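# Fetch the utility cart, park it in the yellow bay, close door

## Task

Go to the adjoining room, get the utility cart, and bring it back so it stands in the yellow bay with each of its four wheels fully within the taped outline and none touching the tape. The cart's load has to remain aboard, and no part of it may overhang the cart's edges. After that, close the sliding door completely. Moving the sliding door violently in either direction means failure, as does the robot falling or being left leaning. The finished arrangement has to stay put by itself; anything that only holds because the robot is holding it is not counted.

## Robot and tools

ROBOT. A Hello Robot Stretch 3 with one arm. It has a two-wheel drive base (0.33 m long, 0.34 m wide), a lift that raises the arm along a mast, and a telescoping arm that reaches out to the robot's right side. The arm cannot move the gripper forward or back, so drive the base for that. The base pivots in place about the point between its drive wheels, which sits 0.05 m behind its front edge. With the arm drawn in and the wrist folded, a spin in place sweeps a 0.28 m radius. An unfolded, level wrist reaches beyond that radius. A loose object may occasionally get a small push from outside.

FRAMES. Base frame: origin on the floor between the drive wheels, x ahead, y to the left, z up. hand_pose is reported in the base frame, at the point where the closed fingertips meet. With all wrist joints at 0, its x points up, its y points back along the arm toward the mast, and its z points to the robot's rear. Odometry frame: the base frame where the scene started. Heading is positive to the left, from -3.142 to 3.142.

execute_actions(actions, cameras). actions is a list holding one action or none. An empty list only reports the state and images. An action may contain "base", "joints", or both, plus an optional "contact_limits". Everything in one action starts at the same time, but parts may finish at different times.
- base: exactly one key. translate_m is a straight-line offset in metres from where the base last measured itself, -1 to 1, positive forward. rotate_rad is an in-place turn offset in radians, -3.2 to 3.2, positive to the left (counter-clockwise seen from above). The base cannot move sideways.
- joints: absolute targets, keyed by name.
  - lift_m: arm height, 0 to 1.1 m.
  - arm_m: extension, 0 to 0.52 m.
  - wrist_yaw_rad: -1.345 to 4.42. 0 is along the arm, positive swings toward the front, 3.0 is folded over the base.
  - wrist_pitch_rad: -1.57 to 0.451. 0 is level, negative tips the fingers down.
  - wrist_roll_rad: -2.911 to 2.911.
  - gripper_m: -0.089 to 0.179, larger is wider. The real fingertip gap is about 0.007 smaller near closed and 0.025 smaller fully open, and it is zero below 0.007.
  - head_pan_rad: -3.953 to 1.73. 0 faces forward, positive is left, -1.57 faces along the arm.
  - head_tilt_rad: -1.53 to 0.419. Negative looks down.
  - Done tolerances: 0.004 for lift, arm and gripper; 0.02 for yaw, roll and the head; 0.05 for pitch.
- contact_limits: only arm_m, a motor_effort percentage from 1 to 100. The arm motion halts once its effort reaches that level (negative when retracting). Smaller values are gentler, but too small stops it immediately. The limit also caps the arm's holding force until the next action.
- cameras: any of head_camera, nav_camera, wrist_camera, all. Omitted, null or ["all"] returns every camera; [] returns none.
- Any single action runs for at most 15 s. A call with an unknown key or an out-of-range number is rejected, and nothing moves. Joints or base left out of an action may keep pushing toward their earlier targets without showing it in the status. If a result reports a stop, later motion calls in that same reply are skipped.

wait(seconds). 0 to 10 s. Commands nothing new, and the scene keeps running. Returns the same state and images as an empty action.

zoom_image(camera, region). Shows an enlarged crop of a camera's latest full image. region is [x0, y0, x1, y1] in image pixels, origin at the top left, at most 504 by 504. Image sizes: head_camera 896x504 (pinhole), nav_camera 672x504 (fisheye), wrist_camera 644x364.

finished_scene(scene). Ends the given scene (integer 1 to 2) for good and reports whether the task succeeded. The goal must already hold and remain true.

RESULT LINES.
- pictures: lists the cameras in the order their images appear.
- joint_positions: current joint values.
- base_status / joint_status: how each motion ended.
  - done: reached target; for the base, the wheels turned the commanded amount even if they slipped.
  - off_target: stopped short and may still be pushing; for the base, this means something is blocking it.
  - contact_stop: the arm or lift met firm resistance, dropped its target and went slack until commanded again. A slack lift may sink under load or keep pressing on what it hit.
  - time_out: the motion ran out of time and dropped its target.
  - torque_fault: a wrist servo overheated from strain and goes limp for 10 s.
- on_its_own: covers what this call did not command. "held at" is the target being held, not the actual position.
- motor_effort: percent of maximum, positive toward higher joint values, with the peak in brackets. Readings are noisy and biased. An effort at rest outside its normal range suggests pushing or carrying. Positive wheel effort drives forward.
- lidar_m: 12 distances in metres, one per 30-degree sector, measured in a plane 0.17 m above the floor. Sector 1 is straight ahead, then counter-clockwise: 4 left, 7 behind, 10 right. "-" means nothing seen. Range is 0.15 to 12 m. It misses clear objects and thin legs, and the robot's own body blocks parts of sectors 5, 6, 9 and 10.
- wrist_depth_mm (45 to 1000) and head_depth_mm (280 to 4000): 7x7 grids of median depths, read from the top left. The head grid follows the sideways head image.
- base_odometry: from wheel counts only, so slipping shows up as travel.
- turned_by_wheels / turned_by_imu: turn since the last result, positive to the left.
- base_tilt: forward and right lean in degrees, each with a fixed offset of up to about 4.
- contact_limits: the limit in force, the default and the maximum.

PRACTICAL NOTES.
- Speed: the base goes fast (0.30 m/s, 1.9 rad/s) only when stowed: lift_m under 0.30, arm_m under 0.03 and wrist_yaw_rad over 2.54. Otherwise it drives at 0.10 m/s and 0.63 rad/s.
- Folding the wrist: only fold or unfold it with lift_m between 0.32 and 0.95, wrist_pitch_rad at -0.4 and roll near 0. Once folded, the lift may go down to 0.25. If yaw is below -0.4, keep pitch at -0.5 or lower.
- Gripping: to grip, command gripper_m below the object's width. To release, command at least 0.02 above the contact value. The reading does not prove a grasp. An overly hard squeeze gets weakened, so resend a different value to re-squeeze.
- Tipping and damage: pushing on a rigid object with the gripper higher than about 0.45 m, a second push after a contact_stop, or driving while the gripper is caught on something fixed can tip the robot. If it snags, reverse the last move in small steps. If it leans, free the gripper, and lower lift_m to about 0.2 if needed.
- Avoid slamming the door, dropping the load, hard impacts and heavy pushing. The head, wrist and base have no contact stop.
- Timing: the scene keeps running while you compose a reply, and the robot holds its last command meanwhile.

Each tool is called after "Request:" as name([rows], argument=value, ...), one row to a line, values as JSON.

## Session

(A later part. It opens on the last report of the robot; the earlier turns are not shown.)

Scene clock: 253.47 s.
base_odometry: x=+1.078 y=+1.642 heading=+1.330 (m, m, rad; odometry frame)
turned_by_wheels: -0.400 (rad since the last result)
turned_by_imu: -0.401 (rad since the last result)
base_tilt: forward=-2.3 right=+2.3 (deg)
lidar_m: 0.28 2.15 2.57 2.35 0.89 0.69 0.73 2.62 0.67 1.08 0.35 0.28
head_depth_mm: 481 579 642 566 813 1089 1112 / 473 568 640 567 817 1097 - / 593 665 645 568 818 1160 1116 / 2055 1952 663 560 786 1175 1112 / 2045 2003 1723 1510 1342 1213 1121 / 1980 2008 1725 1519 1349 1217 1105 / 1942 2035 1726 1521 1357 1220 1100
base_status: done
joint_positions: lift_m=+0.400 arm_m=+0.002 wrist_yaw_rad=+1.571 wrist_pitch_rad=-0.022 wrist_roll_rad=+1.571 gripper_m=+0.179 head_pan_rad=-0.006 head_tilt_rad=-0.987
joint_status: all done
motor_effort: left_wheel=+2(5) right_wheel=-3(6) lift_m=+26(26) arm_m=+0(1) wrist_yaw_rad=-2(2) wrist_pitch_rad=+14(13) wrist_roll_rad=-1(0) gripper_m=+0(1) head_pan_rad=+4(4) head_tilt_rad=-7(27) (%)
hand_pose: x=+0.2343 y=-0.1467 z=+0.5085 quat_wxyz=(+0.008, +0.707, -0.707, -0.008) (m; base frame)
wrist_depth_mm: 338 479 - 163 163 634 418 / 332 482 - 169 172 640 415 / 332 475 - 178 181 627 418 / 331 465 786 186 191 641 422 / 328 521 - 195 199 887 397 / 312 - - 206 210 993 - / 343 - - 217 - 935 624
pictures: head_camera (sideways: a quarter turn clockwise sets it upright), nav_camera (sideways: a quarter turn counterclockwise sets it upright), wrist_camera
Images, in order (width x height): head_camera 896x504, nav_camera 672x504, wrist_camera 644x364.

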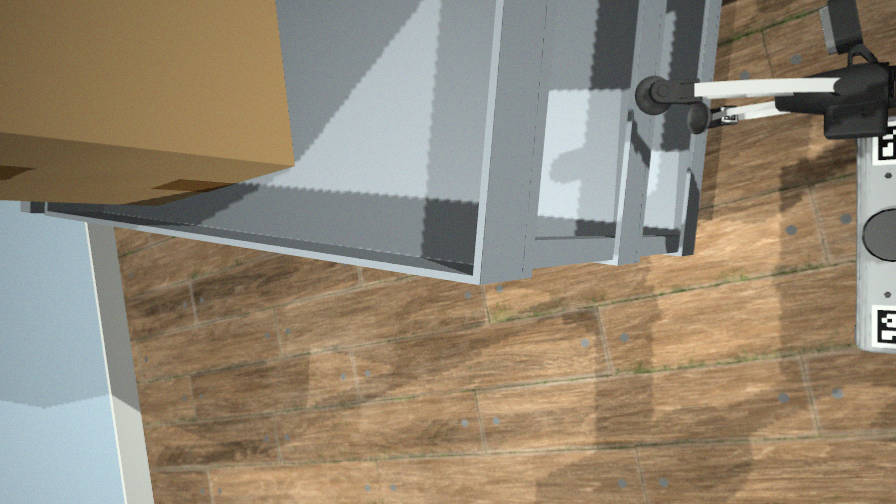

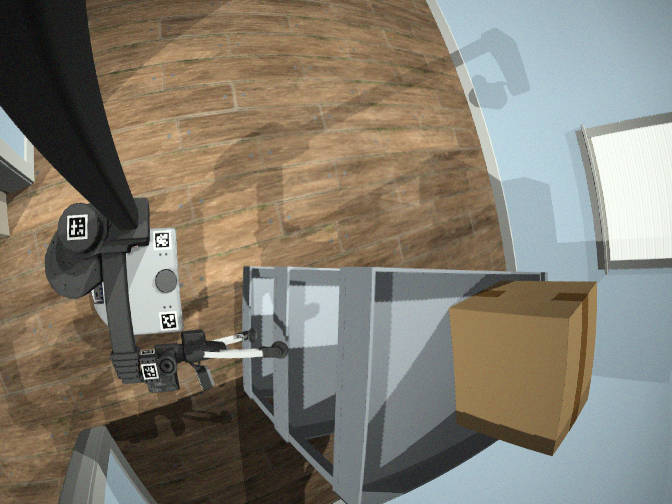

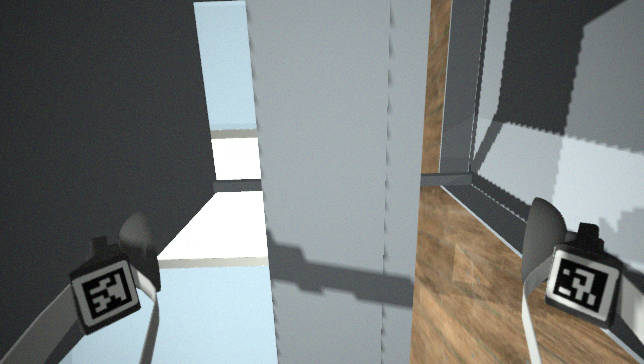

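Request:
execute_actions([
  {"base":{"translate_m":0.085}},
], cameras=[])

Request:
execute_actions([
  {"joints":{"gripper_m":-0.03}},
], cameras=["wrist_camera"])

Request:
execute_actions([
  {"base":{"translate_m":-0.2}},
], cameras=["wrist_camera","nav_camera"])

Scene clock: 260.20 s.
base_odometry: x=+1.098 y=+1.724 heading=+1.330 (m, m, rad; odometry frame)
turned_by_wheels: +0.000 (rad since the last result)
turned_by_imu: +0.001 (rad since the last result)
base_tilt: forward=-2.3 right=+2.4 (deg)
lidar_m: 0.19 2.07 2.46 2.37 1.05 0.76 0.79 2.60 0.72 1.26 0.25 0.19
head_depth_mm: 406 476 597 566 503 767 1100 / 409 466 582 565 506 769 - / 543 610 623 568 508 793 1113 / 1987 1937 1623 568 495 974 1114 / 1936 2002 1727 1511 1342 1208 1116 / 1917 2008 1724 1519 1346 1217 1109 / 1873 2028 1748 1519 1347 1221 1107
base_status: done
joint_positions: lift_m=+0.400 arm_m=+0.002 wrist_yaw_rad=+1.571 wrist_pitch_rad=-0.022 wrist_roll_rad=+1.571 gripper_m=+0.179 head_pan_rad=-0.006 head_tilt_rad=-0.988
joint_status: not commanded
motor_effort: left_wheel=+2(6) right_wheel=-3(4) lift_m=+26(26) arm_m=-1(0) wrist_yaw_rad=-2(1) wrist_pitch_rad=+13(13) wrist_roll_rad=+0(1) gripper_m=+1(1) head_pan_rad=+4(3) head_tilt_rad=-7(7) (%)
hand_pose: x=+0.2343 y=-0.1467 z=+0.5085 quat_wxyz=(+0.008, +0.707, -0.707, -0.008) (m; base frame)
wrist_depth_mm: 339 484 85 85 85 86 421 / 337 480 89 89 89 90 427 / 332 478 93 93 93 95 419 / 330 464 98 98 98 100 428 / 325 521 103 103 103 105 400 / 313 - 111 108 108 795 - / - - 117 114 114 809 614
pictures: none
No camera images: the call's "cameras" was empty. Leave "cameras" out to get every camera's image.

Scene clock: 262.77 s.
base_odometry: x=+1.098 y=+1.724 heading=+1.330 (m, m, rad; odometry frame)
turned_by_wheels: +0.000 (rad since the last result)
turned_by_imu: +0.000 (rad since the last result)
base_tilt: forward=-2.4 right=+2.4 (deg)
lidar_m: 0.19 2.06 2.47 2.36 1.04 0.76 0.79 2.60 0.72 1.26 0.25 0.19
head_depth_mm: 405 476 597 563 502 767 1109 / 409 468 582 566 505 770 - / 543 610 625 569 507 794 1112 / 1992 1951 1618 569 496 970 1114 / 1945 2012 1724 1515 1343 1211 1118 / 1903 2019 1731 1513 1347 1214 1107 / 1865 2017 1738 1511 1343 1216 1109
base_status: not commanded
joint_positions: lift_m=+0.400 arm_m=+0.002 wrist_yaw_rad=+1.571 wrist_pitch_rad=-0.040 wrist_roll_rad=+1.571 gripper_m=+0.007 head_pan_rad=-0.006 head_tilt_rad=-0.988
joint_status: gripper_m off_target (ended at +0.007, target -0.030)
motor_effort: left_wheel=+2(2) right_wheel=-2(3) lift_m=+26(26) arm_m=+0(0) wrist_yaw_rad=-1(2) wrist_pitch_rad=+24(29) wrist_roll_rad=-1(1) gripper_m=-99(100) head_pan_rad=+4(4) head_tilt_rad=-7(7) (%)
hand_pose: x=+0.2337 y=-0.1467 z=+0.5038 quat_wxyz=(+0.015, +0.707, -0.707, -0.014) (m; base frame)
wrist_depth_mm: 349 469 85 86 86 88 403 / 349 470 89 90 90 503 403 / 345 493 93 94 94 505 410 / 338 483 98 98 99 528 411 / 334 453 103 103 104 106 413 / 335 416 108 109 110 113 388 / 320 - 115 115 116 819 666
pictures: wrist_camera
Images, in order (width x height): wrist_camera 644x364.

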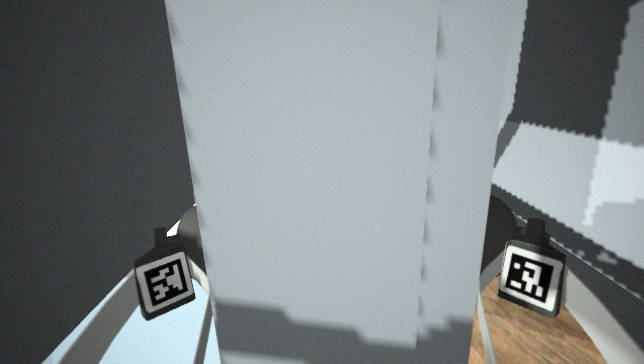

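Scene clock: 265.87 s.
base_odometry: x=+1.051 y=+1.530 heading=+1.330 (m, m, rad; odometry frame)
turned_by_wheels: +0.000 (rad since the last result)
turned_by_imu: -0.005 (rad since the last result)
base_tilt: forward=-2.3 right=+2.4 (deg)
lidar_m: 0.24 2.26 2.62 2.32 0.69 0.59 2.51 2.52 0.62 0.81 0.28 0.24
head_depth_mm: 426 509 613 563 511 790 1107 / 507 539 617 565 519 1010 - / 2148 731 633 567 530 1066 1109 / 2177 1988 1706 587 630 1177 1116 / 2126 1986 1716 1502 1345 1215 1122 / 2106 2006 1729 1524 1350 1213 1108 / 2045 1998 1726 1520 1348 1217 1106
base_status: done
joint_positions: lift_m=+0.400 arm_m=+0.002 wrist_yaw_rad=+1.550 wrist_pitch_rad=-0.038 wrist_roll_rad=+1.570 gripper_m=-0.013 head_pan_rad=-0.006 head_tilt_rad=-0.990
joint_status: not commanded
on_its_own: gripper_m is held at -0.014, not at your -0.030, by its stall guard, which is still easing; wrist_yaw_rad is at rest, and its effort (+26) is outside its rest range (-12 to +12)
motor_effort: left_wheel=-1(8) right_wheel=-4(37) lift_m=+26(26) arm_m=+0(0) wrist_yaw_rad=+26(26) wrist_pitch_rad=+23(24) wrist_roll_rad=+0(2) gripper_m=-37(100) head_pan_rad=+5(4) head_tilt_rad=-5(7) (%)
hand_pose: x=+0.2337 y=-0.1522 z=+0.5044 quat_wxyz=(+0.014, +0.699, -0.714, -0.013) (m; base frame)
wrist_depth_mm: 348 504 109 110 111 558 402 / 346 492 116 116 116 605 412 / 344 498 123 122 123 608 407 / 343 491 132 130 131 580 413 / 339 483 139 139 140 502 420 / 334 - 149 148 149 837 377 / - - - 159 162 883 585
pictures: nav_camera (sideways: a quarter turn counterclockwise sets it upright), wrist_camera
Images, in order (width x height): nav_camera 672x504, wrist_camera 644x364.

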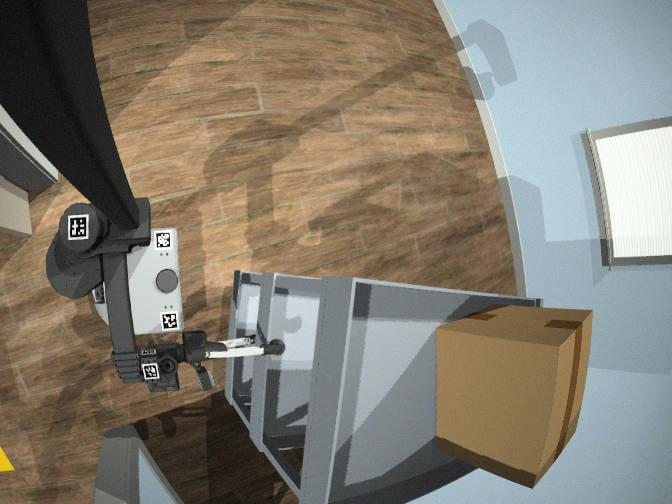

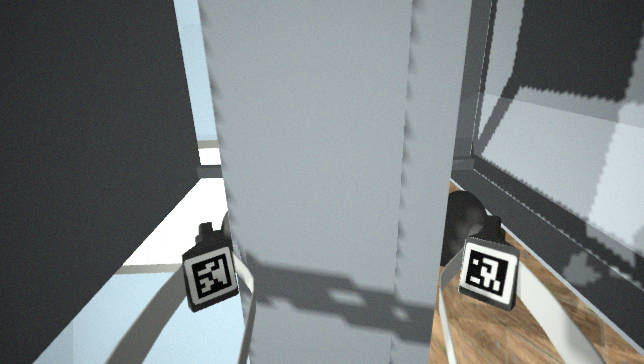

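Request:
execute_actions([
  {"joints":{"gripper_m":0.179}},
], cameras=[])

Request:
execute_actions([
  {"base":{"translate_m":-0.12}},
], cameras=[])

Request:
execute_actions([
  {"base":{"rotate_rad":0.65}},
], cameras=["nav_camera"])

Scene clock: 310.80 s.
base_odometry: x=+1.051 y=+1.530 heading=+1.330 (m, m, rad; odometry frame)
turned_by_wheels: +0.000 (rad since the last result)
turned_by_imu: +0.002 (rad since the last result)
base_tilt: forward=-2.4 right=+2.4 (deg)
lidar_m: 0.23 2.26 2.62 2.32 0.69 0.59 2.52 2.52 0.62 0.81 0.28 0.23
head_depth_mm: 422 504 606 564 512 788 1104 / 515 543 617 567 520 793 - / 2174 750 633 567 530 1050 1114 / 2196 1980 1712 1424 614 1172 1116 / 2155 1995 1704 1510 1342 1210 1116 / 2090 2004 1723 1509 1341 1220 1103 / 2043 2006 1726 1515 1350 1218 1106
base_status: not commanded
joint_positions: lift_m=+0.400 arm_m=+0.002 wrist_yaw_rad=+1.568 wrist_pitch_rad=-0.022 wrist_roll_rad=+1.569 gripper_m=+0.179 head_pan_rad=-0.006 head_tilt_rad=-0.990
joint_status: all done
motor_effort: left_wheel=+0(1) right_wheel=-3(9) lift_m=+25(25) arm_m=+1(0) wrist_yaw_rad=+3(27) wrist_pitch_rad=+14(27) wrist_roll_rad=+0(0) gripper_m=+1(96) head_pan_rad=+4(4) head_tilt_rad=-5(6) (%)
hand_pose: x=+0.2343 y=-0.1476 z=+0.5083 quat_wxyz=(+0.009, +0.706, -0.708, -0.007) (m; base frame)
wrist_depth_mm: 340 483 105 104 104 537 421 / 334 478 111 109 110 552 420 / 331 476 119 116 117 591 426 / 332 476 656 124 125 578 430 / 328 520 - 133 133 978 394 / 311 - - 143 143 986 - / - - - 154 155 942 596
pictures: none
No camera images: the call's "cameras" was empty. Leave "cameras" out to get every camera's image.

Scene clock: 313.13 s.
base_odometry: x=+1.022 y=+1.414 heading=+1.331 (m, m, rad; odometry frame)
turned_by_wheels: +0.000 (rad since the last result)
turned_by_imu: +0.001 (rad since the last result)
base_tilt: forward=-2.4 right=+2.4 (deg)
lidar_m: 0.35 2.37 2.59 2.29 0.51 0.48 2.40 2.40 0.59 0.58 0.42 0.35
head_depth_mm: 539 644 641 563 850 1150 1106 / 564 660 643 567 869 1163 - / 2191 735 645 596 881 1185 1116 / 2228 2007 1645 694 1285 1210 1115 / 2203 1984 1721 1507 1341 1211 1116 / 2205 2002 1722 1520 1349 1214 1105 / 2159 2030 1724 1520 1352 1214 1110
base_status: done
joint_positions: lift_m=+0.400 arm_m=+0.002 wrist_yaw_rad=+1.568 wrist_pitch_rad=-0.022 wrist_roll_rad=+1.569 gripper_m=+0.179 head_pan_rad=-0.006 head_tilt_rad=-0.990
joint_status: not commanded
motor_effort: left_wheel=+1(3) right_wheel=-1(4) lift_m=+26(26) arm_m=-1(1) wrist_yaw_rad=+2(3) wrist_pitch_rad=+14(14) wrist_roll_rad=+0(0) gripper_m=+1(0) head_pan_rad=+4(3) head_tilt_rad=-6(6) (%)
hand_pose: x=+0.2343 y=-0.1475 z=+0.5085 quat_wxyz=(+0.009, +0.706, -0.708, -0.007) (m; base frame)
wrist_depth_mm: 337 485 - 209 742 621 418 / 334 471 - 220 790 629 422 / 334 474 845 235 845 636 419 / 328 470 - 251 - 628 426 / 328 523 - 267 - 980 401 / 314 - - 286 - 892 - / 319 325 325 313 321 321 563
pictures: none
No camera images: the call's "cameras" was empty. Leave "cameras" out to get every camera's image.

Scene clock: 315.20 s.
base_odometry: x=+1.022 y=+1.414 heading=+1.980 (m, m, rad; odometry frame)
turned_by_wheels: +0.650 (rad since the last result)
turned_by_imu: +0.653 (rad since the last result)
base_tilt: forward=-2.4 right=+2.4 (deg)
lidar_m: 2.41 2.45 1.51 0.51 0.57 2.39 2.32 0.58 0.74 0.39 0.35 0.35
head_depth_mm: 2146 1952 1678 1484 811 1045 1093 / 2232 1969 1704 1491 1330 1169 - / 2273 2001 1697 1496 1338 1204 1113 / 2322 1994 1720 1496 1337 1206 1114 / 2388 1998 1709 1505 1351 1204 1114 / 2378 2010 1723 1509 1359 1214 1106 / 2429 2013 1726 1517 1355 1213 1111
base_status: done
joint_positions: lift_m=+0.400 arm_m=+0.002 wrist_yaw_rad=+1.569 wrist_pitch_rad=-0.022 wrist_roll_rad=+1.569 gripper_m=+0.179 head_pan_rad=-0.006 head_tilt_rad=-0.990
joint_status: not commanded
motor_effort: left_wheel=-2(5) right_wheel=+2(4) lift_m=+25(26) arm_m=+0(0) wrist_yaw_rad=+2(2) wrist_pitch_rad=+13(13) wrist_roll_rad=+0(0) gripper_m=+1(1) head_pan_rad=+4(4) head_tilt_rad=-5(6) (%)
hand_pose: x=+0.2343 y=-0.1474 z=+0.5085 quat_wxyz=(+0.009, +0.706, -0.708, -0.007) (m; base frame)
wrist_depth_mm: - - - 155 161 892 591 / 202 201 198 183 196 202 202 / - - - - - 891 592 / - - - - - 905 603 / - - - - - 947 561 / - - - - - - - / - - - - - 934 619
pictures: nav_camera (sideways: a quarter turn counterclockwise sets it upright)
Images, in order (width x height): nav_camera 672x504.

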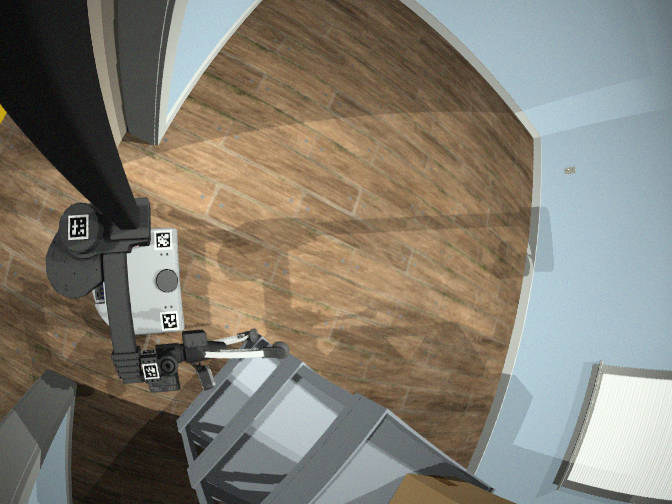

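Request:
execute_actions([
  {"base":{"translate_m":-0.05}},
], cameras=[])

Request:
execute_actions([
  {"base":{"rotate_rad":0.45}},
], cameras=["nav_camera"])

Request:
execute_actions([
  {"base":{"translate_m":0.4}},
], cameras=["nav_camera"])

Scene clock: 323.57 s.
base_odometry: x=+1.042 y=+1.368 heading=+1.980 (m, m, rad; odometry frame)
turned_by_wheels: +0.000 (rad since the last result)
turned_by_imu: +0.000 (rad since the last result)
base_tilt: forward=-2.4 right=+2.4 (deg)
lidar_m: 2.46 2.47 1.24 0.51 0.50 2.35 2.29 0.54 0.57 0.43 0.38 0.38
head_depth_mm: 2193 1953 1692 1491 822 1085 1100 / 2221 1962 1695 1487 1334 1179 - / 2310 1986 1704 1493 1332 1207 1111 / 2369 1991 1722 1511 1337 1210 1120 / 2359 1995 1719 1506 1346 1212 1118 / 2382 2015 1724 1504 1348 1214 1106 / 2422 2016 1716 1517 1354 1218 1105
base_status: done
joint_positions: lift_m=+0.400 arm_m=+0.002 wrist_yaw_rad=+1.569 wrist_pitch_rad=-0.022 wrist_roll_rad=+1.569 gripper_m=+0.179 head_pan_rad=-0.006 head_tilt_rad=-0.990
joint_status: not commanded
motor_effort: left_wheel=-2(6) right_wheel=+2(3) lift_m=+26(26) arm_m=+0(0) wrist_yaw_rad=+2(2) wrist_pitch_rad=+13(13) wrist_roll_rad=+0(0) gripper_m=+1(1) head_pan_rad=+4(3) head_tilt_rad=-5(5) (%)
hand_pose: x=+0.2343 y=-0.1474 z=+0.5085 quat_wxyz=(+0.009, +0.706, -0.708, -0.007) (m; base frame)
wrist_depth_mm: 338 - - 192 - 884 590 / 256 256 252 224 247 253 251 / - - - - - 823 598 / - - - - - 935 600 / - - - - - 960 570 / - - - - - - - / - - - - - 955 607
pictures: none
No camera images: the call's "cameras" was empty. Leave "cameras" out to get every camera's image.

Scene clock: 325.23 s.
base_odometry: x=+1.042 y=+1.368 heading=+2.430 (m, m, rad; odometry frame)
turned_by_wheels: +0.450 (rad since the last result)
turned_by_imu: +0.452 (rad since the last result)
base_tilt: forward=-2.4 right=+2.4 (deg)
lidar_m: 2.54 2.19 0.51 0.46 2.35 2.37 0.55 0.54 0.44 0.38 0.38 2.43
head_depth_mm: 2337 1951 1696 1490 1330 1203 1102 / 2358 1970 1697 1483 1332 1200 - / 2358 1985 1704 1498 1337 1205 1109 / 2373 1975 1701 1506 1338 1211 1114 / 2375 2017 1728 1511 1346 1215 1117 / 2312 2013 1721 1507 1350 1211 1103 / 2226 2012 1734 1525 1345 1218 1113
base_status: done
joint_positions: lift_m=+0.400 arm_m=+0.002 wrist_yaw_rad=+1.569 wrist_pitch_rad=-0.022 wrist_roll_rad=+1.569 gripper_m=+0.179 head_pan_rad=-0.006 head_tilt_rad=-0.990
joint_status: not commanded
motor_effort: left_wheel=-2(5) right_wheel=+2(6) lift_m=+25(25) arm_m=+1(0) wrist_yaw_rad=+2(2) wrist_pitch_rad=+13(13) wrist_roll_rad=+0(0) gripper_m=+0(0) head_pan_rad=+3(5) head_tilt_rad=-5(6) (%)
hand_pose: x=+0.2343 y=-0.1474 z=+0.5085 quat_wxyz=(+0.009, +0.706, -0.708, -0.007) (m; base frame)
wrist_depth_mm: - - - - - 861 588 / - - - - - 886 597 / - - - - - 920 598 / - - - - - 902 607 / - - - - - 953 560 / - - - - - 980 - / - - - - - 960 604
pictures: nav_camera (sideways: a quarter turn counterclockwise sets it upright)
Images, in order (width x height): nav_camera 672x504.

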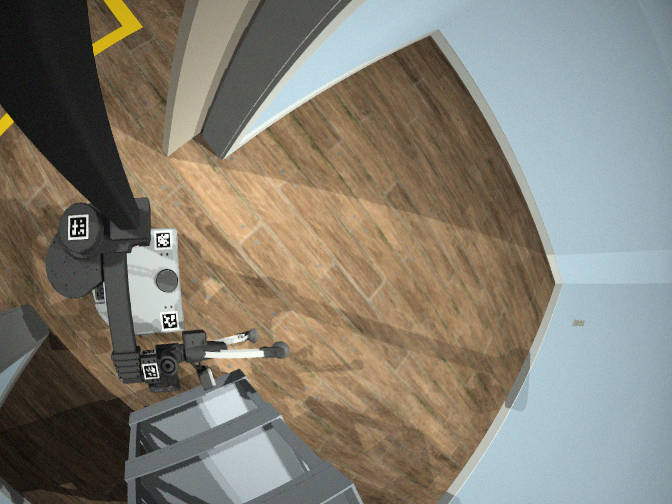

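Scene clock: 330.30 s.
base_odometry: x=+0.739 y=+1.629 heading=+2.430 (m, m, rad; odometry frame)
turned_by_wheels: +0.000 (rad since the last result)
turned_by_imu: +0.000 (rad since the last result)
base_tilt: forward=-2.3 right=+2.4 (deg)
lidar_m: 2.21 2.01 0.80 0.49 0.48 2.63 0.93 0.57 0.38 0.51 2.16 2.18
head_depth_mm: 2262 1956 1693 1473 1322 1200 1102 / 2317 1976 1706 1486 1327 1200 - / 2357 1974 1705 1506 1338 1211 1113 / 2301 2000 1728 1501 1339 1205 1111 / 2223 2000 1711 1498 1348 1214 1120 / 2083 2030 1713 1521 1343 1210 1108 / 1959 1997 1738 1519 1343 1213 1108
base_status: done
joint_positions: lift_m=+0.400 arm_m=+0.002 wrist_yaw_rad=+1.569 wrist_pitch_rad=-0.022 wrist_roll_rad=+1.569 gripper_m=+0.179 head_pan_rad=-0.006 head_tilt_rad=-0.990
joint_status: not commanded
motor_effort: left_wheel=-2(3) right_wheel=+2(6) lift_m=+25(25) arm_m=-1(0) wrist_yaw_rad=+2(2) wrist_pitch_rad=+13(13) wrist_roll_rad=+0(0) gripper_m=+1(1) head_pan_rad=+4(5) head_tilt_rad=-6(6) (%)
hand_pose: x=+0.2343 y=-0.1474 z=+0.5085 quat_wxyz=(+0.009, +0.706, -0.708, -0.007) (m; base frame)
wrist_depth_mm: - - - - - 883 594 / - - - - - 886 589 / - - - - - 892 593 / - - - - - 904 604 / - - - - - 975 569 / - - - - - - - / - - - - - 927 609
pictures: nav_camera (sideways: a quarter turn counterclockwise sets it upright)
Images, in order (width x height): nav_camera 672x504.

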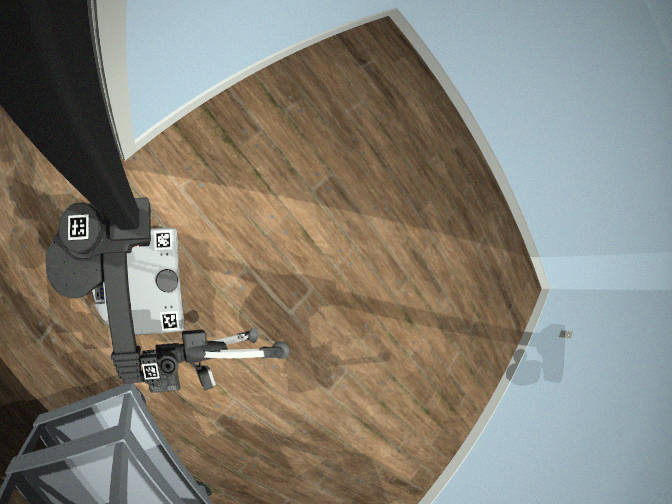

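Request:
execute_actions([
  {"base":{"rotate_rad":-1.1}},
], cameras=["nav_camera"])

Request:
execute_actions([
  {"base":{"translate_m":0.55},"joints":{"head_pan_rad":-1.2,"head_tilt_rad":-0.9}},
], cameras=["nav_camera","head_camera"])

Scene clock: 336.73 s.
base_odometry: x=+0.739 y=+1.629 heading=+1.330 (m, m, rad; odometry frame)
turned_by_wheels: -1.100 (rad since the last result)
turned_by_imu: -1.104 (rad since the last result)
base_tilt: forward=-2.4 right=+2.4 (deg)
lidar_m: 2.16 2.17 2.27 2.01 0.86 0.52 0.48 2.61 0.93 0.62 0.38 0.47
head_depth_mm: 2190 1956 1692 1410 1211 1149 1105 / 2161 1960 1692 1489 1334 1200 - / 2127 1964 1707 1496 1335 1205 1110 / 2110 1985 1718 1497 1344 1207 1112 / 2078 2001 1700 1505 1342 1212 1119 / 2007 2009 1710 1512 1346 1212 1107 / 1964 2015 1728 1514 1353 1222 1109
base_status: done
joint_positions: lift_m=+0.400 arm_m=+0.002 wrist_yaw_rad=+1.569 wrist_pitch_rad=-0.022 wrist_roll_rad=+1.569 gripper_m=+0.179 head_pan_rad=-0.006 head_tilt_rad=-0.990
joint_status: not commanded
motor_effort: left_wheel=+2(5) right_wheel=-3(5) lift_m=+26(25) arm_m=+0(0) wrist_yaw_rad=+1(2) wrist_pitch_rad=+13(14) wrist_roll_rad=+0(0) gripper_m=+0(0) head_pan_rad=+3(4) head_tilt_rad=-6(5) (%)
hand_pose: x=+0.2343 y=-0.1474 z=+0.5085 quat_wxyz=(+0.009, +0.706, -0.708, -0.007) (m; base frame)
wrist_depth_mm: - - - - - 818 588 / - - - - - 900 607 / - - - - - 887 601 / - - - - - 916 601 / - - - - - 957 570 / - - - - - 964 - / - - - - - 928 617
pictures: nav_camera (sideways: a quarter turn counterclockwise sets it upright)
Images, in order (width x height): nav_camera 672x504.

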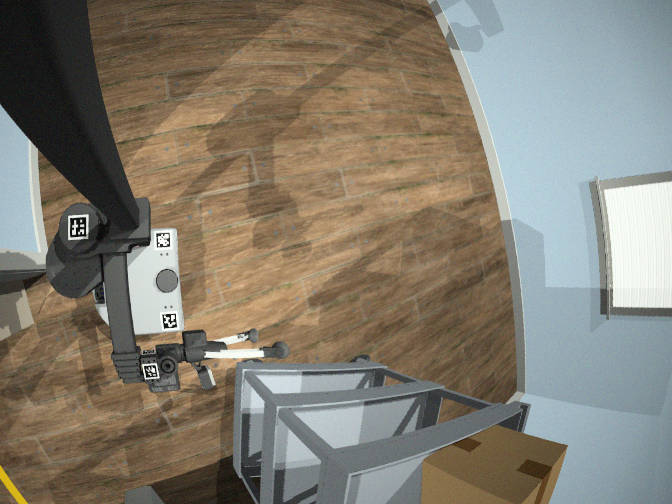

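Scene clock: 343.30 s.
base_odometry: x=+0.870 y=+2.163 heading=+1.330 (m, m, rad; odometry frame)
turned_by_wheels: +0.000 (rad since the last result)
turned_by_imu: +0.000 (rad since the last result)
base_tilt: forward=-2.3 right=+2.4 (deg)
lidar_m: 1.63 1.63 1.94 2.13 1.85 1.13 1.02 0.44 0.37 0.37 0.41 1.84
head_depth_mm: 462 403 477 542 846 999 1095 / 465 420 499 565 875 1082 - / 1460 444 533 597 897 1146 - / 1509 1647 682 914 1010 1231 1096 / 1537 1797 647 1585 1400 1253 1119 / 1576 1856 1881 1614 1401 1265 1116 / 1592 1879 1897 1616 1409 1250 1122
base_status: done
joint_positions: lift_m=+0.400 arm_m=+0.002 wrist_yaw_rad=+1.569 wrist_pitch_rad=-0.022 wrist_roll_rad=+1.569 gripper_m=+0.179 head_pan_rad=-1.193 head_tilt_rad=-0.902
joint_status: all done
motor_effort: left_wheel=+2(6) right_wheel=-4(5) lift_m=+25(26) arm_m=+0(0) wrist_yaw_rad=+2(2) wrist_pitch_rad=+13(13) wrist_roll_rad=+0(0) gripper_m=+1(0) head_pan_rad=-5(52) head_tilt_rad=+2(14) (%)
hand_pose: x=+0.2343 y=-0.1474 z=+0.5085 quat_wxyz=(+0.009, +0.706, -0.708, -0.007) (m; base frame)
wrist_depth_mm: - - - - - 853 591 / - - - - - 852 600 / - - - - - 887 591 / - - - - - 885 596 / - - - - - 982 554 / - - - - - 988 - / - - - - - 925 606
pictures: head_camera (sideways: a quarter turn clockwise sets it upright), nav_camera (sideways: a quarter turn counterclockwise sets it upright)
Images, in order (width x height): head_camera 896x504, nav_camera 672x504.

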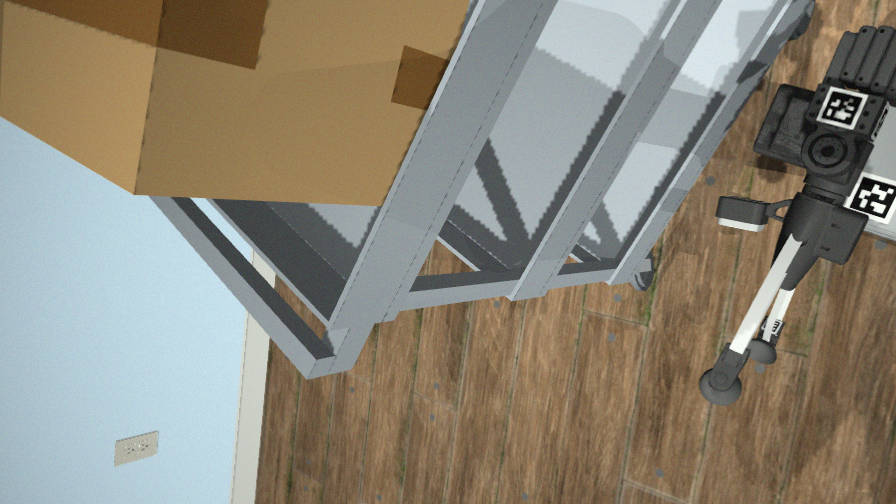

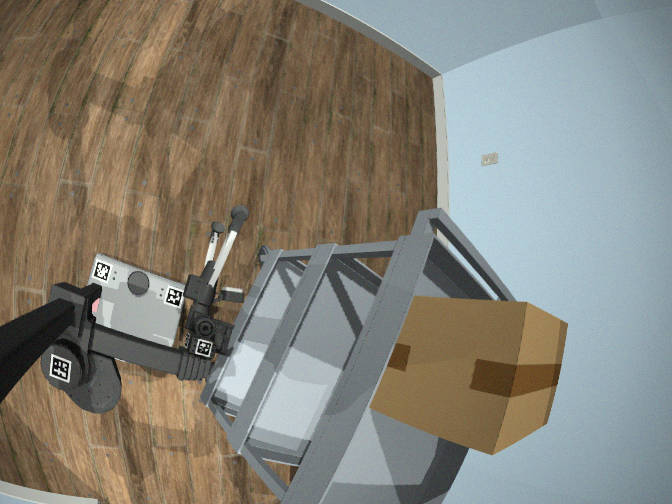

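Request:
execute_actions([
  {"base":{"translate_m":0.13}},
], cameras=[])

Request:
execute_actions([
  {"joints":{"wrist_yaw_rad":0.0,"head_pan_rad":-1.57,"head_tilt_rad":-1.0}},
])

Scene clock: 358.13 s.
base_odometry: x=+0.901 y=+2.289 heading=+1.330 (m, m, rad; odometry frame)
turned_by_wheels: +0.000 (rad since the last result)
turned_by_imu: +0.000 (rad since the last result)
base_tilt: forward=-2.3 right=+2.4 (deg)
lidar_m: 1.50 1.50 1.79 2.15 2.09 1.27 1.16 0.47 0.39 0.39 0.44 1.70
head_depth_mm: 1408 794 543 543 875 1051 1112 / 1438 1557 691 600 875 1122 - / 1460 1692 654 678 912 1196 - / 1487 1751 1877 1611 1385 1245 1091 / 1509 1772 1879 1603 1399 1260 1111 / 1545 1815 1895 1607 1399 1259 1118 / 1568 1870 1892 1618 1405 1243 1118
base_status: done
joint_positions: lift_m=+0.400 arm_m=+0.002 wrist_yaw_rad=+1.569 wrist_pitch_rad=-0.022 wrist_roll_rad=+1.569 gripper_m=+0.179 head_pan_rad=-1.193 head_tilt_rad=-0.902
joint_status: not commanded
motor_effort: left_wheel=+2(5) right_wheel=-3(4) lift_m=+25(25) arm_m=-1(0) wrist_yaw_rad=+2(2) wrist_pitch_rad=+13(13) wrist_roll_rad=+0(0) gripper_m=+0(0) head_pan_rad=-4(2) head_tilt_rad=+1(1) (%)
hand_pose: x=+0.2343 y=-0.1474 z=+0.5085 quat_wxyz=(+0.009, +0.706, -0.708, -0.007) (m; base frame)
wrist_depth_mm: - - - - - 880 593 / - - - - - 878 587 / - - - - - 855 603 / - - - - - 894 600 / - - - - - 976 569 / - - - - - 988 - / - - - - - 930 618
pictures: none
No camera images: the call's "cameras" was empty. Leave "cameras" out to get every camera's image.

Scene clock: 359.93 s.
base_odometry: x=+0.901 y=+2.289 heading=+1.330 (m, m, rad; odometry frame)
turned_by_wheels: +0.000 (rad since the last result)
turned_by_imu: +0.000 (rad since the last result)
base_tilt: forward=-2.3 right=+2.4 (deg)
lidar_m: 1.50 1.51 1.79 2.16 2.09 1.27 1.16 0.47 0.40 0.39 0.44 1.70
head_depth_mm: 396 452 543 896 878 1178 1106 / 395 450 540 909 1050 1217 - / 394 449 538 921 1135 - - / 420 705 573 932 1177 1203 1101 / 1413 709 627 841 1309 1217 1103 / 1483 1633 598 1511 1347 1212 1102 / 1456 1712 1706 1517 1347 1222 1110
base_status: not commanded
joint_positions: lift_m=+0.400 arm_m=+0.002 wrist_yaw_rad=+0.002 wrist_pitch_rad=-0.022 wrist_roll_rad=+1.569 gripper_m=+0.179 head_pan_rad=-1.563 head_tilt_rad=-0.987
joint_status: all done
motor_effort: left_wheel=+2(2) right_wheel=-3(3) lift_m=+25(26) arm_m=+0(0) wrist_yaw_rad=-3(1) wrist_pitch_rad=+13(13) wrist_roll_rad=+0(0) gripper_m=+0(1) head_pan_rad=-4(34) head_tilt_rad=-7(23) (%)
hand_pose: x=-0.0208 y=-0.4025 z=+0.5085 quat_wxyz=(+0.001, +0.001, -1.000, -0.011) (m; base frame)
wrist_depth_mm: 335 481 128 125 126 547 414 / 332 472 - 133 132 560 427 / 333 472 - 140 141 596 423 / 332 465 - 151 150 590 422 / 331 526 - 161 164 994 398 / 313 - - 172 177 964 - / - - - 186 194 917 620
pictures: head_camera (sideways: a quarter turn clockwise sets it upright), nav_camera (sideways: a quarter turn counterclockwise sets it upright), wrist_camera
Images, in order (width x height): head_camera 896x504, nav_camera 672x504, wrist_camera 644x364.

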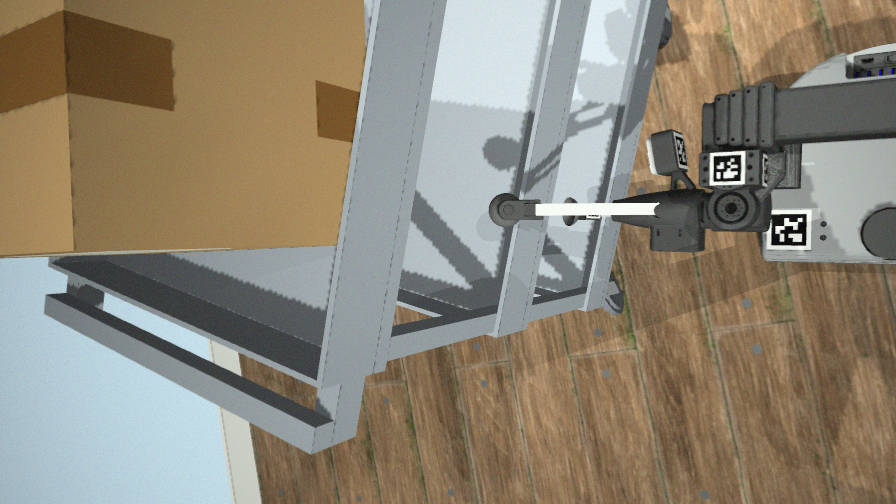

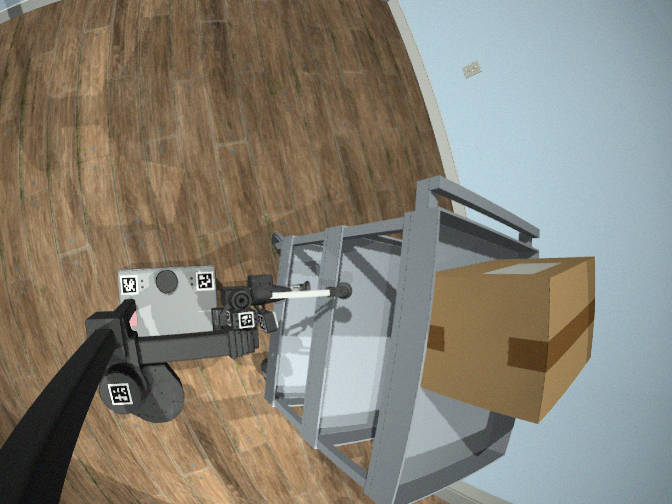

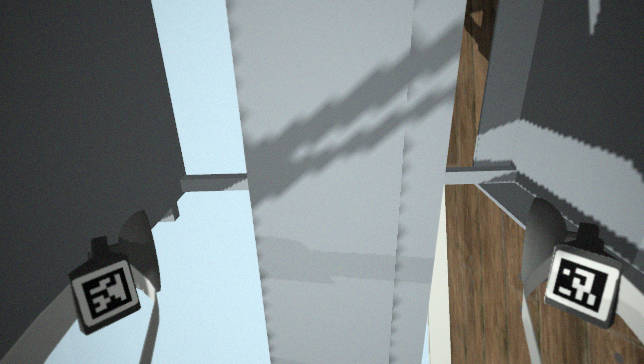

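Request:
execute_actions([
  {"base":{"translate_m":0.17},"joints":{"wrist_yaw_rad":1.57,"head_pan_rad":0.0,"head_tilt_rad":-1.0}},
], cameras=[])

Request:
execute_actions([
  {"base":{"rotate_rad":-1.63}},
])

Scene clock: 377.70 s.
base_odometry: x=+0.942 y=+2.454 heading=+1.331 (m, m, rad; odometry frame)
turned_by_wheels: +0.000 (rad since the last result)
turned_by_imu: +0.000 (rad since the last result)
base_tilt: forward=-2.3 right=+2.4 (deg)
lidar_m: 1.34 1.34 1.59 2.19 2.19 1.45 1.33 0.51 0.43 0.43 1.58 1.51
head_depth_mm: 1362 1650 1693 1487 1327 1199 1109 / 1332 1601 1706 1500 1327 1205 - / 1298 1563 1700 1498 1333 1207 1107 / 1275 1514 1709 1505 1339 1210 1112 / 1245 1480 1699 1508 1347 1213 1117 / 1219 1454 1662 1514 1351 1217 1105 / 1197 1407 1654 1517 1359 1215 1106
base_status: done
joint_positions: lift_m=+0.400 arm_m=+0.002 wrist_yaw_rad=+1.568 wrist_pitch_rad=-0.022 wrist_roll_rad=+1.569 gripper_m=+0.179 head_pan_rad=-0.007 head_tilt_rad=-0.988
joint_status: all done
motor_effort: left_wheel=+2(6) right_wheel=-3(4) lift_m=+25(25) arm_m=-1(1) wrist_yaw_rad=+3(3) wrist_pitch_rad=+13(13) wrist_roll_rad=+0(0) gripper_m=+1(1) head_pan_rad=+5(49) head_tilt_rad=-7(7) (%)
hand_pose: x=+0.2343 y=-0.1475 z=+0.5085 quat_wxyz=(+0.009, +0.706, -0.708, -0.007) (m; base frame)
wrist_depth_mm: - - - - - 896 605 / - - - - - 878 594 / - - - - - 890 599 / - - - - - 895 599 / - - - - - 959 565 / - - - - - 998 - / - - - - - 944 618
pictures: none
No camera images: the call's "cameras" was empty. Leave "cameras" out to get every camera's image.

Scene clock: 381.27 s.
base_odometry: x=+0.942 y=+2.454 heading=-0.299 (m, m, rad; odometry frame)
turned_by_wheels: -1.630 (rad since the last result)
turned_by_imu: -1.636 (rad since the last result)
base_tilt: forward=-2.4 right=+2.4 (deg)
lidar_m: 0.43 1.58 1.55 1.34 1.34 1.54 2.19 2.19 1.50 1.32 0.53 0.43
head_depth_mm: 406 460 545 925 1134 1196 1102 / 540 577 572 931 1154 1201 - / 1466 732 647 917 1184 1213 1112 / 1487 1715 593 1477 1333 1213 1119 / 1498 1763 1718 1521 1349 1211 1121 / 1459 1710 1734 1508 1346 1214 1107 / 1411 1660 1733 1521 1355 1221 1108
base_status: done
joint_positions: lift_m=+0.400 arm_m=+0.002 wrist_yaw_rad=+1.569 wrist_pitch_rad=-0.022 wrist_roll_rad=+1.569 gripper_m=+0.179 head_pan_rad=-0.007 head_tilt_rad=-0.988
joint_status: not commanded
motor_effort: left_wheel=+2(4) right_wheel=-3(5) lift_m=+25(25) arm_m=+0(0) wrist_yaw_rad=+2(3) wrist_pitch_rad=+13(13) wrist_roll_rad=+0(0) gripper_m=-1(1) head_pan_rad=+4(5) head_tilt_rad=-7(7) (%)
hand_pose: x=+0.2343 y=-0.1474 z=+0.5085 quat_wxyz=(+0.009, +0.706, -0.708, -0.007) (m; base frame)
wrist_depth_mm: 334 488 - 291 - 616 412 / 330 474 - 305 - 628 420 / 330 475 - 322 - 636 421 / 339 468 - 340 - 637 350 / 360 521 - 360 - 904 362 / 375 392 386 381 - 829 - / - - - - - 923 610
pictures: head_camera (sideways: a quarter turn clockwise sets it upright), nav_camera (sideways: a quarter turn counterclockwise sets it upright), wrist_camera
Images, in order (width x height): head_camera 896x504, nav_camera 672x504, wrist_camera 644x364.

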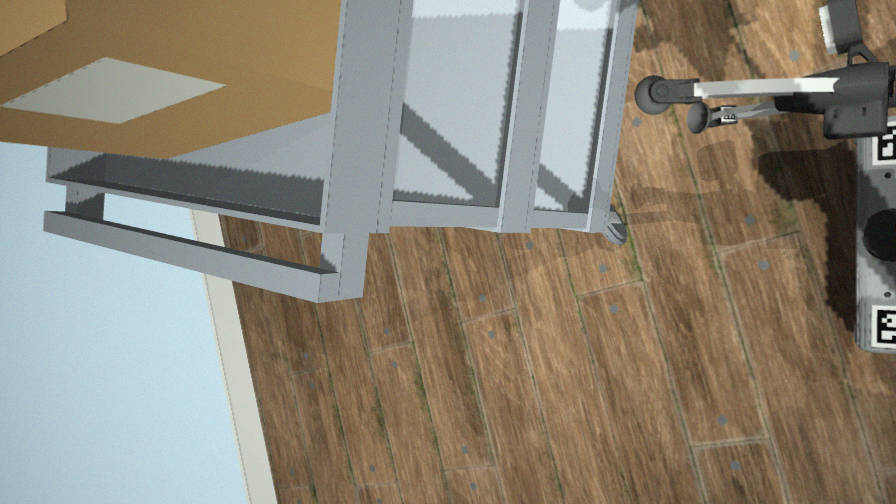

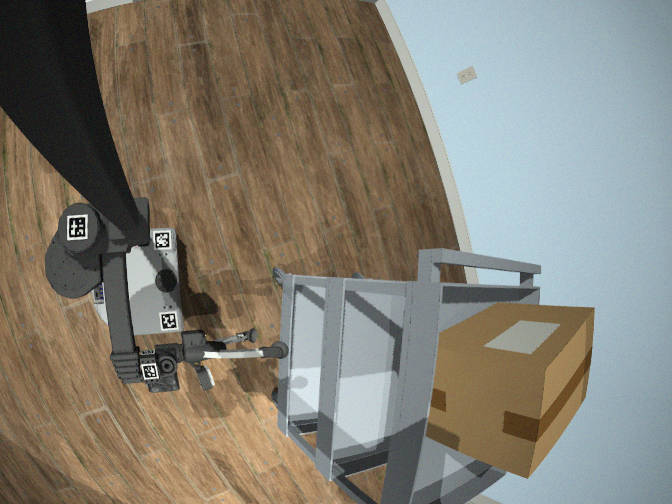

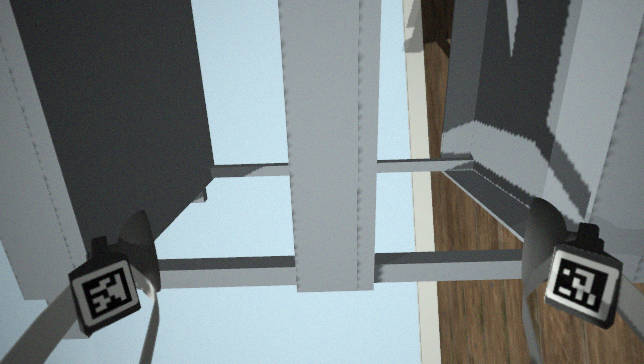

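Request:
execute_actions([
  {"base":{"translate_m":0.235}},
], cameras=["wrist_camera","nav_camera"])

Scene clock: 386.67 s.
base_odometry: x=+1.166 y=+2.385 heading=-0.299 (m, m, rad; odometry frame)
turned_by_wheels: +0.000 (rad since the last result)
turned_by_imu: +0.000 (rad since the last result)
base_tilt: forward=-2.3 right=+2.3 (deg)
lidar_m: 0.20 1.35 1.56 1.40 1.40 1.61 2.42 2.41 1.43 0.49 0.24 0.20
head_depth_mm: 383 358 374 394 428 765 1093 / 1304 494 530 547 505 771 - / 1352 719 658 567 507 784 1114 / 1313 1490 1604 1427 479 1193 1119 / 1277 1504 1691 1505 1311 1211 1118 / 1243 1455 1683 1510 1347 1222 1099 / 1204 1413 1653 1520 1357 1219 1109
base_status: done
joint_positions: lift_m=+0.400 arm_m=+0.002 wrist_yaw_rad=+1.569 wrist_pitch_rad=-0.022 wrist_roll_rad=+1.569 gripper_m=+0.179 head_pan_rad=-0.007 head_tilt_rad=-0.988
joint_status: not commanded
motor_effort: left_wheel=+2(6) right_wheel=-3(3) lift_m=+25(25) arm_m=-1(1) wrist_yaw_rad=+2(2) wrist_pitch_rad=+13(13) wrist_roll_rad=+0(0) gripper_m=+1(0) head_pan_rad=+6(6) head_tilt_rad=-7(7) (%)
hand_pose: x=+0.2343 y=-0.1474 z=+0.5085 quat_wxyz=(+0.009, +0.706, -0.708, -0.007) (m; base frame)
wrist_depth_mm: 337 443 81 81 81 81 418 / 333 480 85 85 86 86 416 / 334 478 90 90 90 91 425 / 333 469 95 95 95 97 430 / 326 - 101 100 101 102 393 / 312 - 108 106 107 759 - / - - 116 113 113 791 618
pictures: nav_camera (sideways: a quarter turn counterclockwise sets it upright), wrist_camera
Images, in order (width x height): nav_camera 672x504, wrist_camera 644x364.

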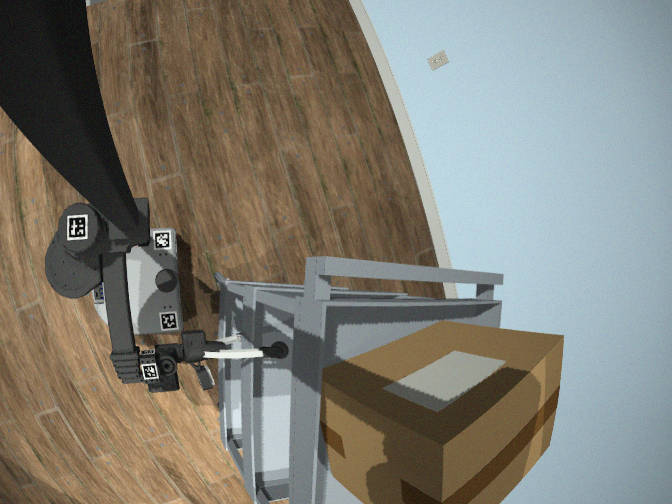

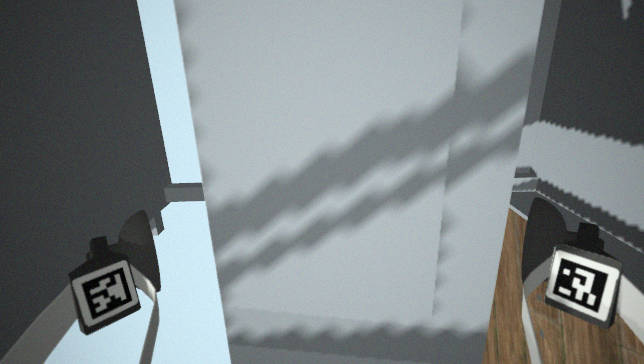

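Request:
execute_actions([
  {"joints":{"gripper_m":-0.02}},
], cameras=[])

Request:
execute_actions([
  {"base":{"translate_m":-0.16}},
], cameras=["wrist_camera","nav_camera"])

Scene clock: 390.83 s.
base_odometry: x=+1.166 y=+2.385 heading=-0.299 (m, m, rad; odometry frame)
turned_by_wheels: +0.000 (rad since the last result)
turned_by_imu: +0.000 (rad since the last result)
base_tilt: forward=-2.3 right=+2.4 (deg)
lidar_m: 0.20 1.35 1.56 1.40 1.40 1.61 2.42 2.41 1.43 0.49 0.24 0.20
head_depth_mm: 384 358 374 395 429 768 1092 / 1308 494 529 546 504 770 - / 1352 720 658 567 505 784 1107 / 1308 1504 1606 1431 478 1194 1114 / 1269 1504 1703 1516 1304 1210 1117 / 1240 1464 1674 1516 1354 1210 1107 / 1206 1415 1658 1520 1346 1217 1105
base_status: not commanded
joint_positions: lift_m=+0.400 arm_m=+0.002 wrist_yaw_rad=+1.569 wrist_pitch_rad=-0.041 wrist_roll_rad=+1.570 gripper_m=+0.012 head_pan_rad=-0.007 head_tilt_rad=-0.988
joint_status: gripper_m off_target (ended at +0.012, target -0.020)
motor_effort: left_wheel=+2(2) right_wheel=-3(3) lift_m=+25(25) arm_m=+0(0) wrist_yaw_rad=+3(2) wrist_pitch_rad=+25(30) wrist_roll_rad=+0(0) gripper_m=-100(100) head_pan_rad=+3(5) head_tilt_rad=-7(7) (%)
hand_pose: x=+0.2337 y=-0.1474 z=+0.5036 quat_wxyz=(+0.015, +0.706, -0.708, -0.014) (m; base frame)
wrist_depth_mm: 348 437 82 82 82 84 405 / 348 463 85 86 87 89 401 / 345 491 90 91 91 499 412 / 341 490 95 96 96 505 418 / 341 484 100 101 102 104 394 / 336 - 107 108 108 111 352 / - - 115 115 116 843 654
pictures: none
No camera images: the call's "cameras" was empty. Leave "cameras" out to get every camera's image.

Scene clock: 394.07 s.
base_odometry: x=+1.013 y=+2.432 heading=-0.299 (m, m, rad; odometry frame)
turned_by_wheels: +0.000 (rad since the last result)
turned_by_imu: +0.000 (rad since the last result)
base_tilt: forward=-2.3 right=+2.4 (deg)
lidar_m: 0.20 1.51 1.57 1.36 1.36 1.56 2.27 2.26 1.48 1.33 0.30 0.21
head_depth_mm: 375 352 387 433 481 983 1108 / 399 434 492 545 511 1045 1117 / 1442 683 620 557 512 927 1108 / 1472 1596 589 835 460 1213 1113 / 1427 1679 1719 1505 1351 1210 1116 / 1384 1623 1718 1514 1344 1213 1106 / 1336 1577 1721 1513 1356 1220 1109
base_status: done
joint_positions: lift_m=+0.400 arm_m=+0.002 wrist_yaw_rad=+1.491 wrist_pitch_rad=-0.039 wrist_roll_rad=+1.589 gripper_m=-0.002 head_pan_rad=-0.006 head_tilt_rad=-0.991
joint_status: not commanded
on_its_own: wrist_yaw_rad is held at +1.493, not at your +1.570, by its stall guard, which is not easing now; gripper_m is held at -0.005, not at your -0.020, by its stall guard, which is still easing
motor_effort: left_wheel=+1(11) right_wheel=-5(34) lift_m=+25(25) arm_m=-3(4) wrist_yaw_rad=+2(77) wrist_pitch_rad=+24(25) wrist_roll_rad=-7(9) gripper_m=-57(100) head_pan_rad=+4(5) head_tilt_rad=-5(7) (%)
hand_pose: x=+0.2329 y=-0.1674 z=+0.5041 quat_wxyz=(+0.007, +0.678, -0.735, -0.020) (m; base frame)
wrist_depth_mm: 343 510 137 137 138 570 395 / 347 504 138 139 139 581 408 / 343 506 139 139 141 595 411 / 339 486 141 140 141 590 410 / 337 477 142 142 142 552 422 / 333 447 143 143 144 - 392 / 329 - - 144 144 919 555
pictures: nav_camera (sideways: a quarter turn counterclockwise sets it upright), wrist_camera
Images, in order (width x height): nav_camera 672x504, wrist_camera 644x364.

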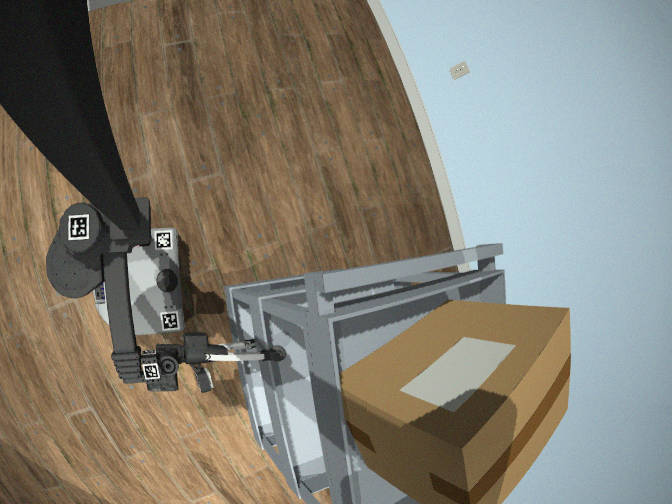

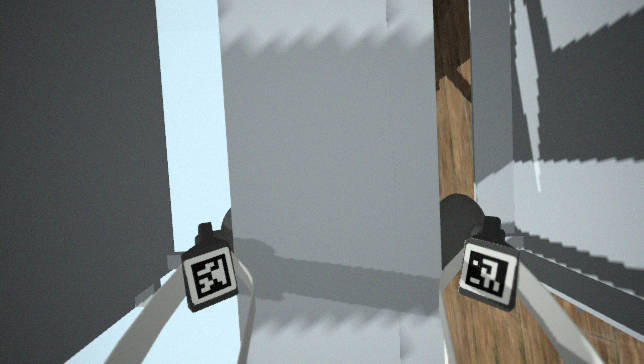

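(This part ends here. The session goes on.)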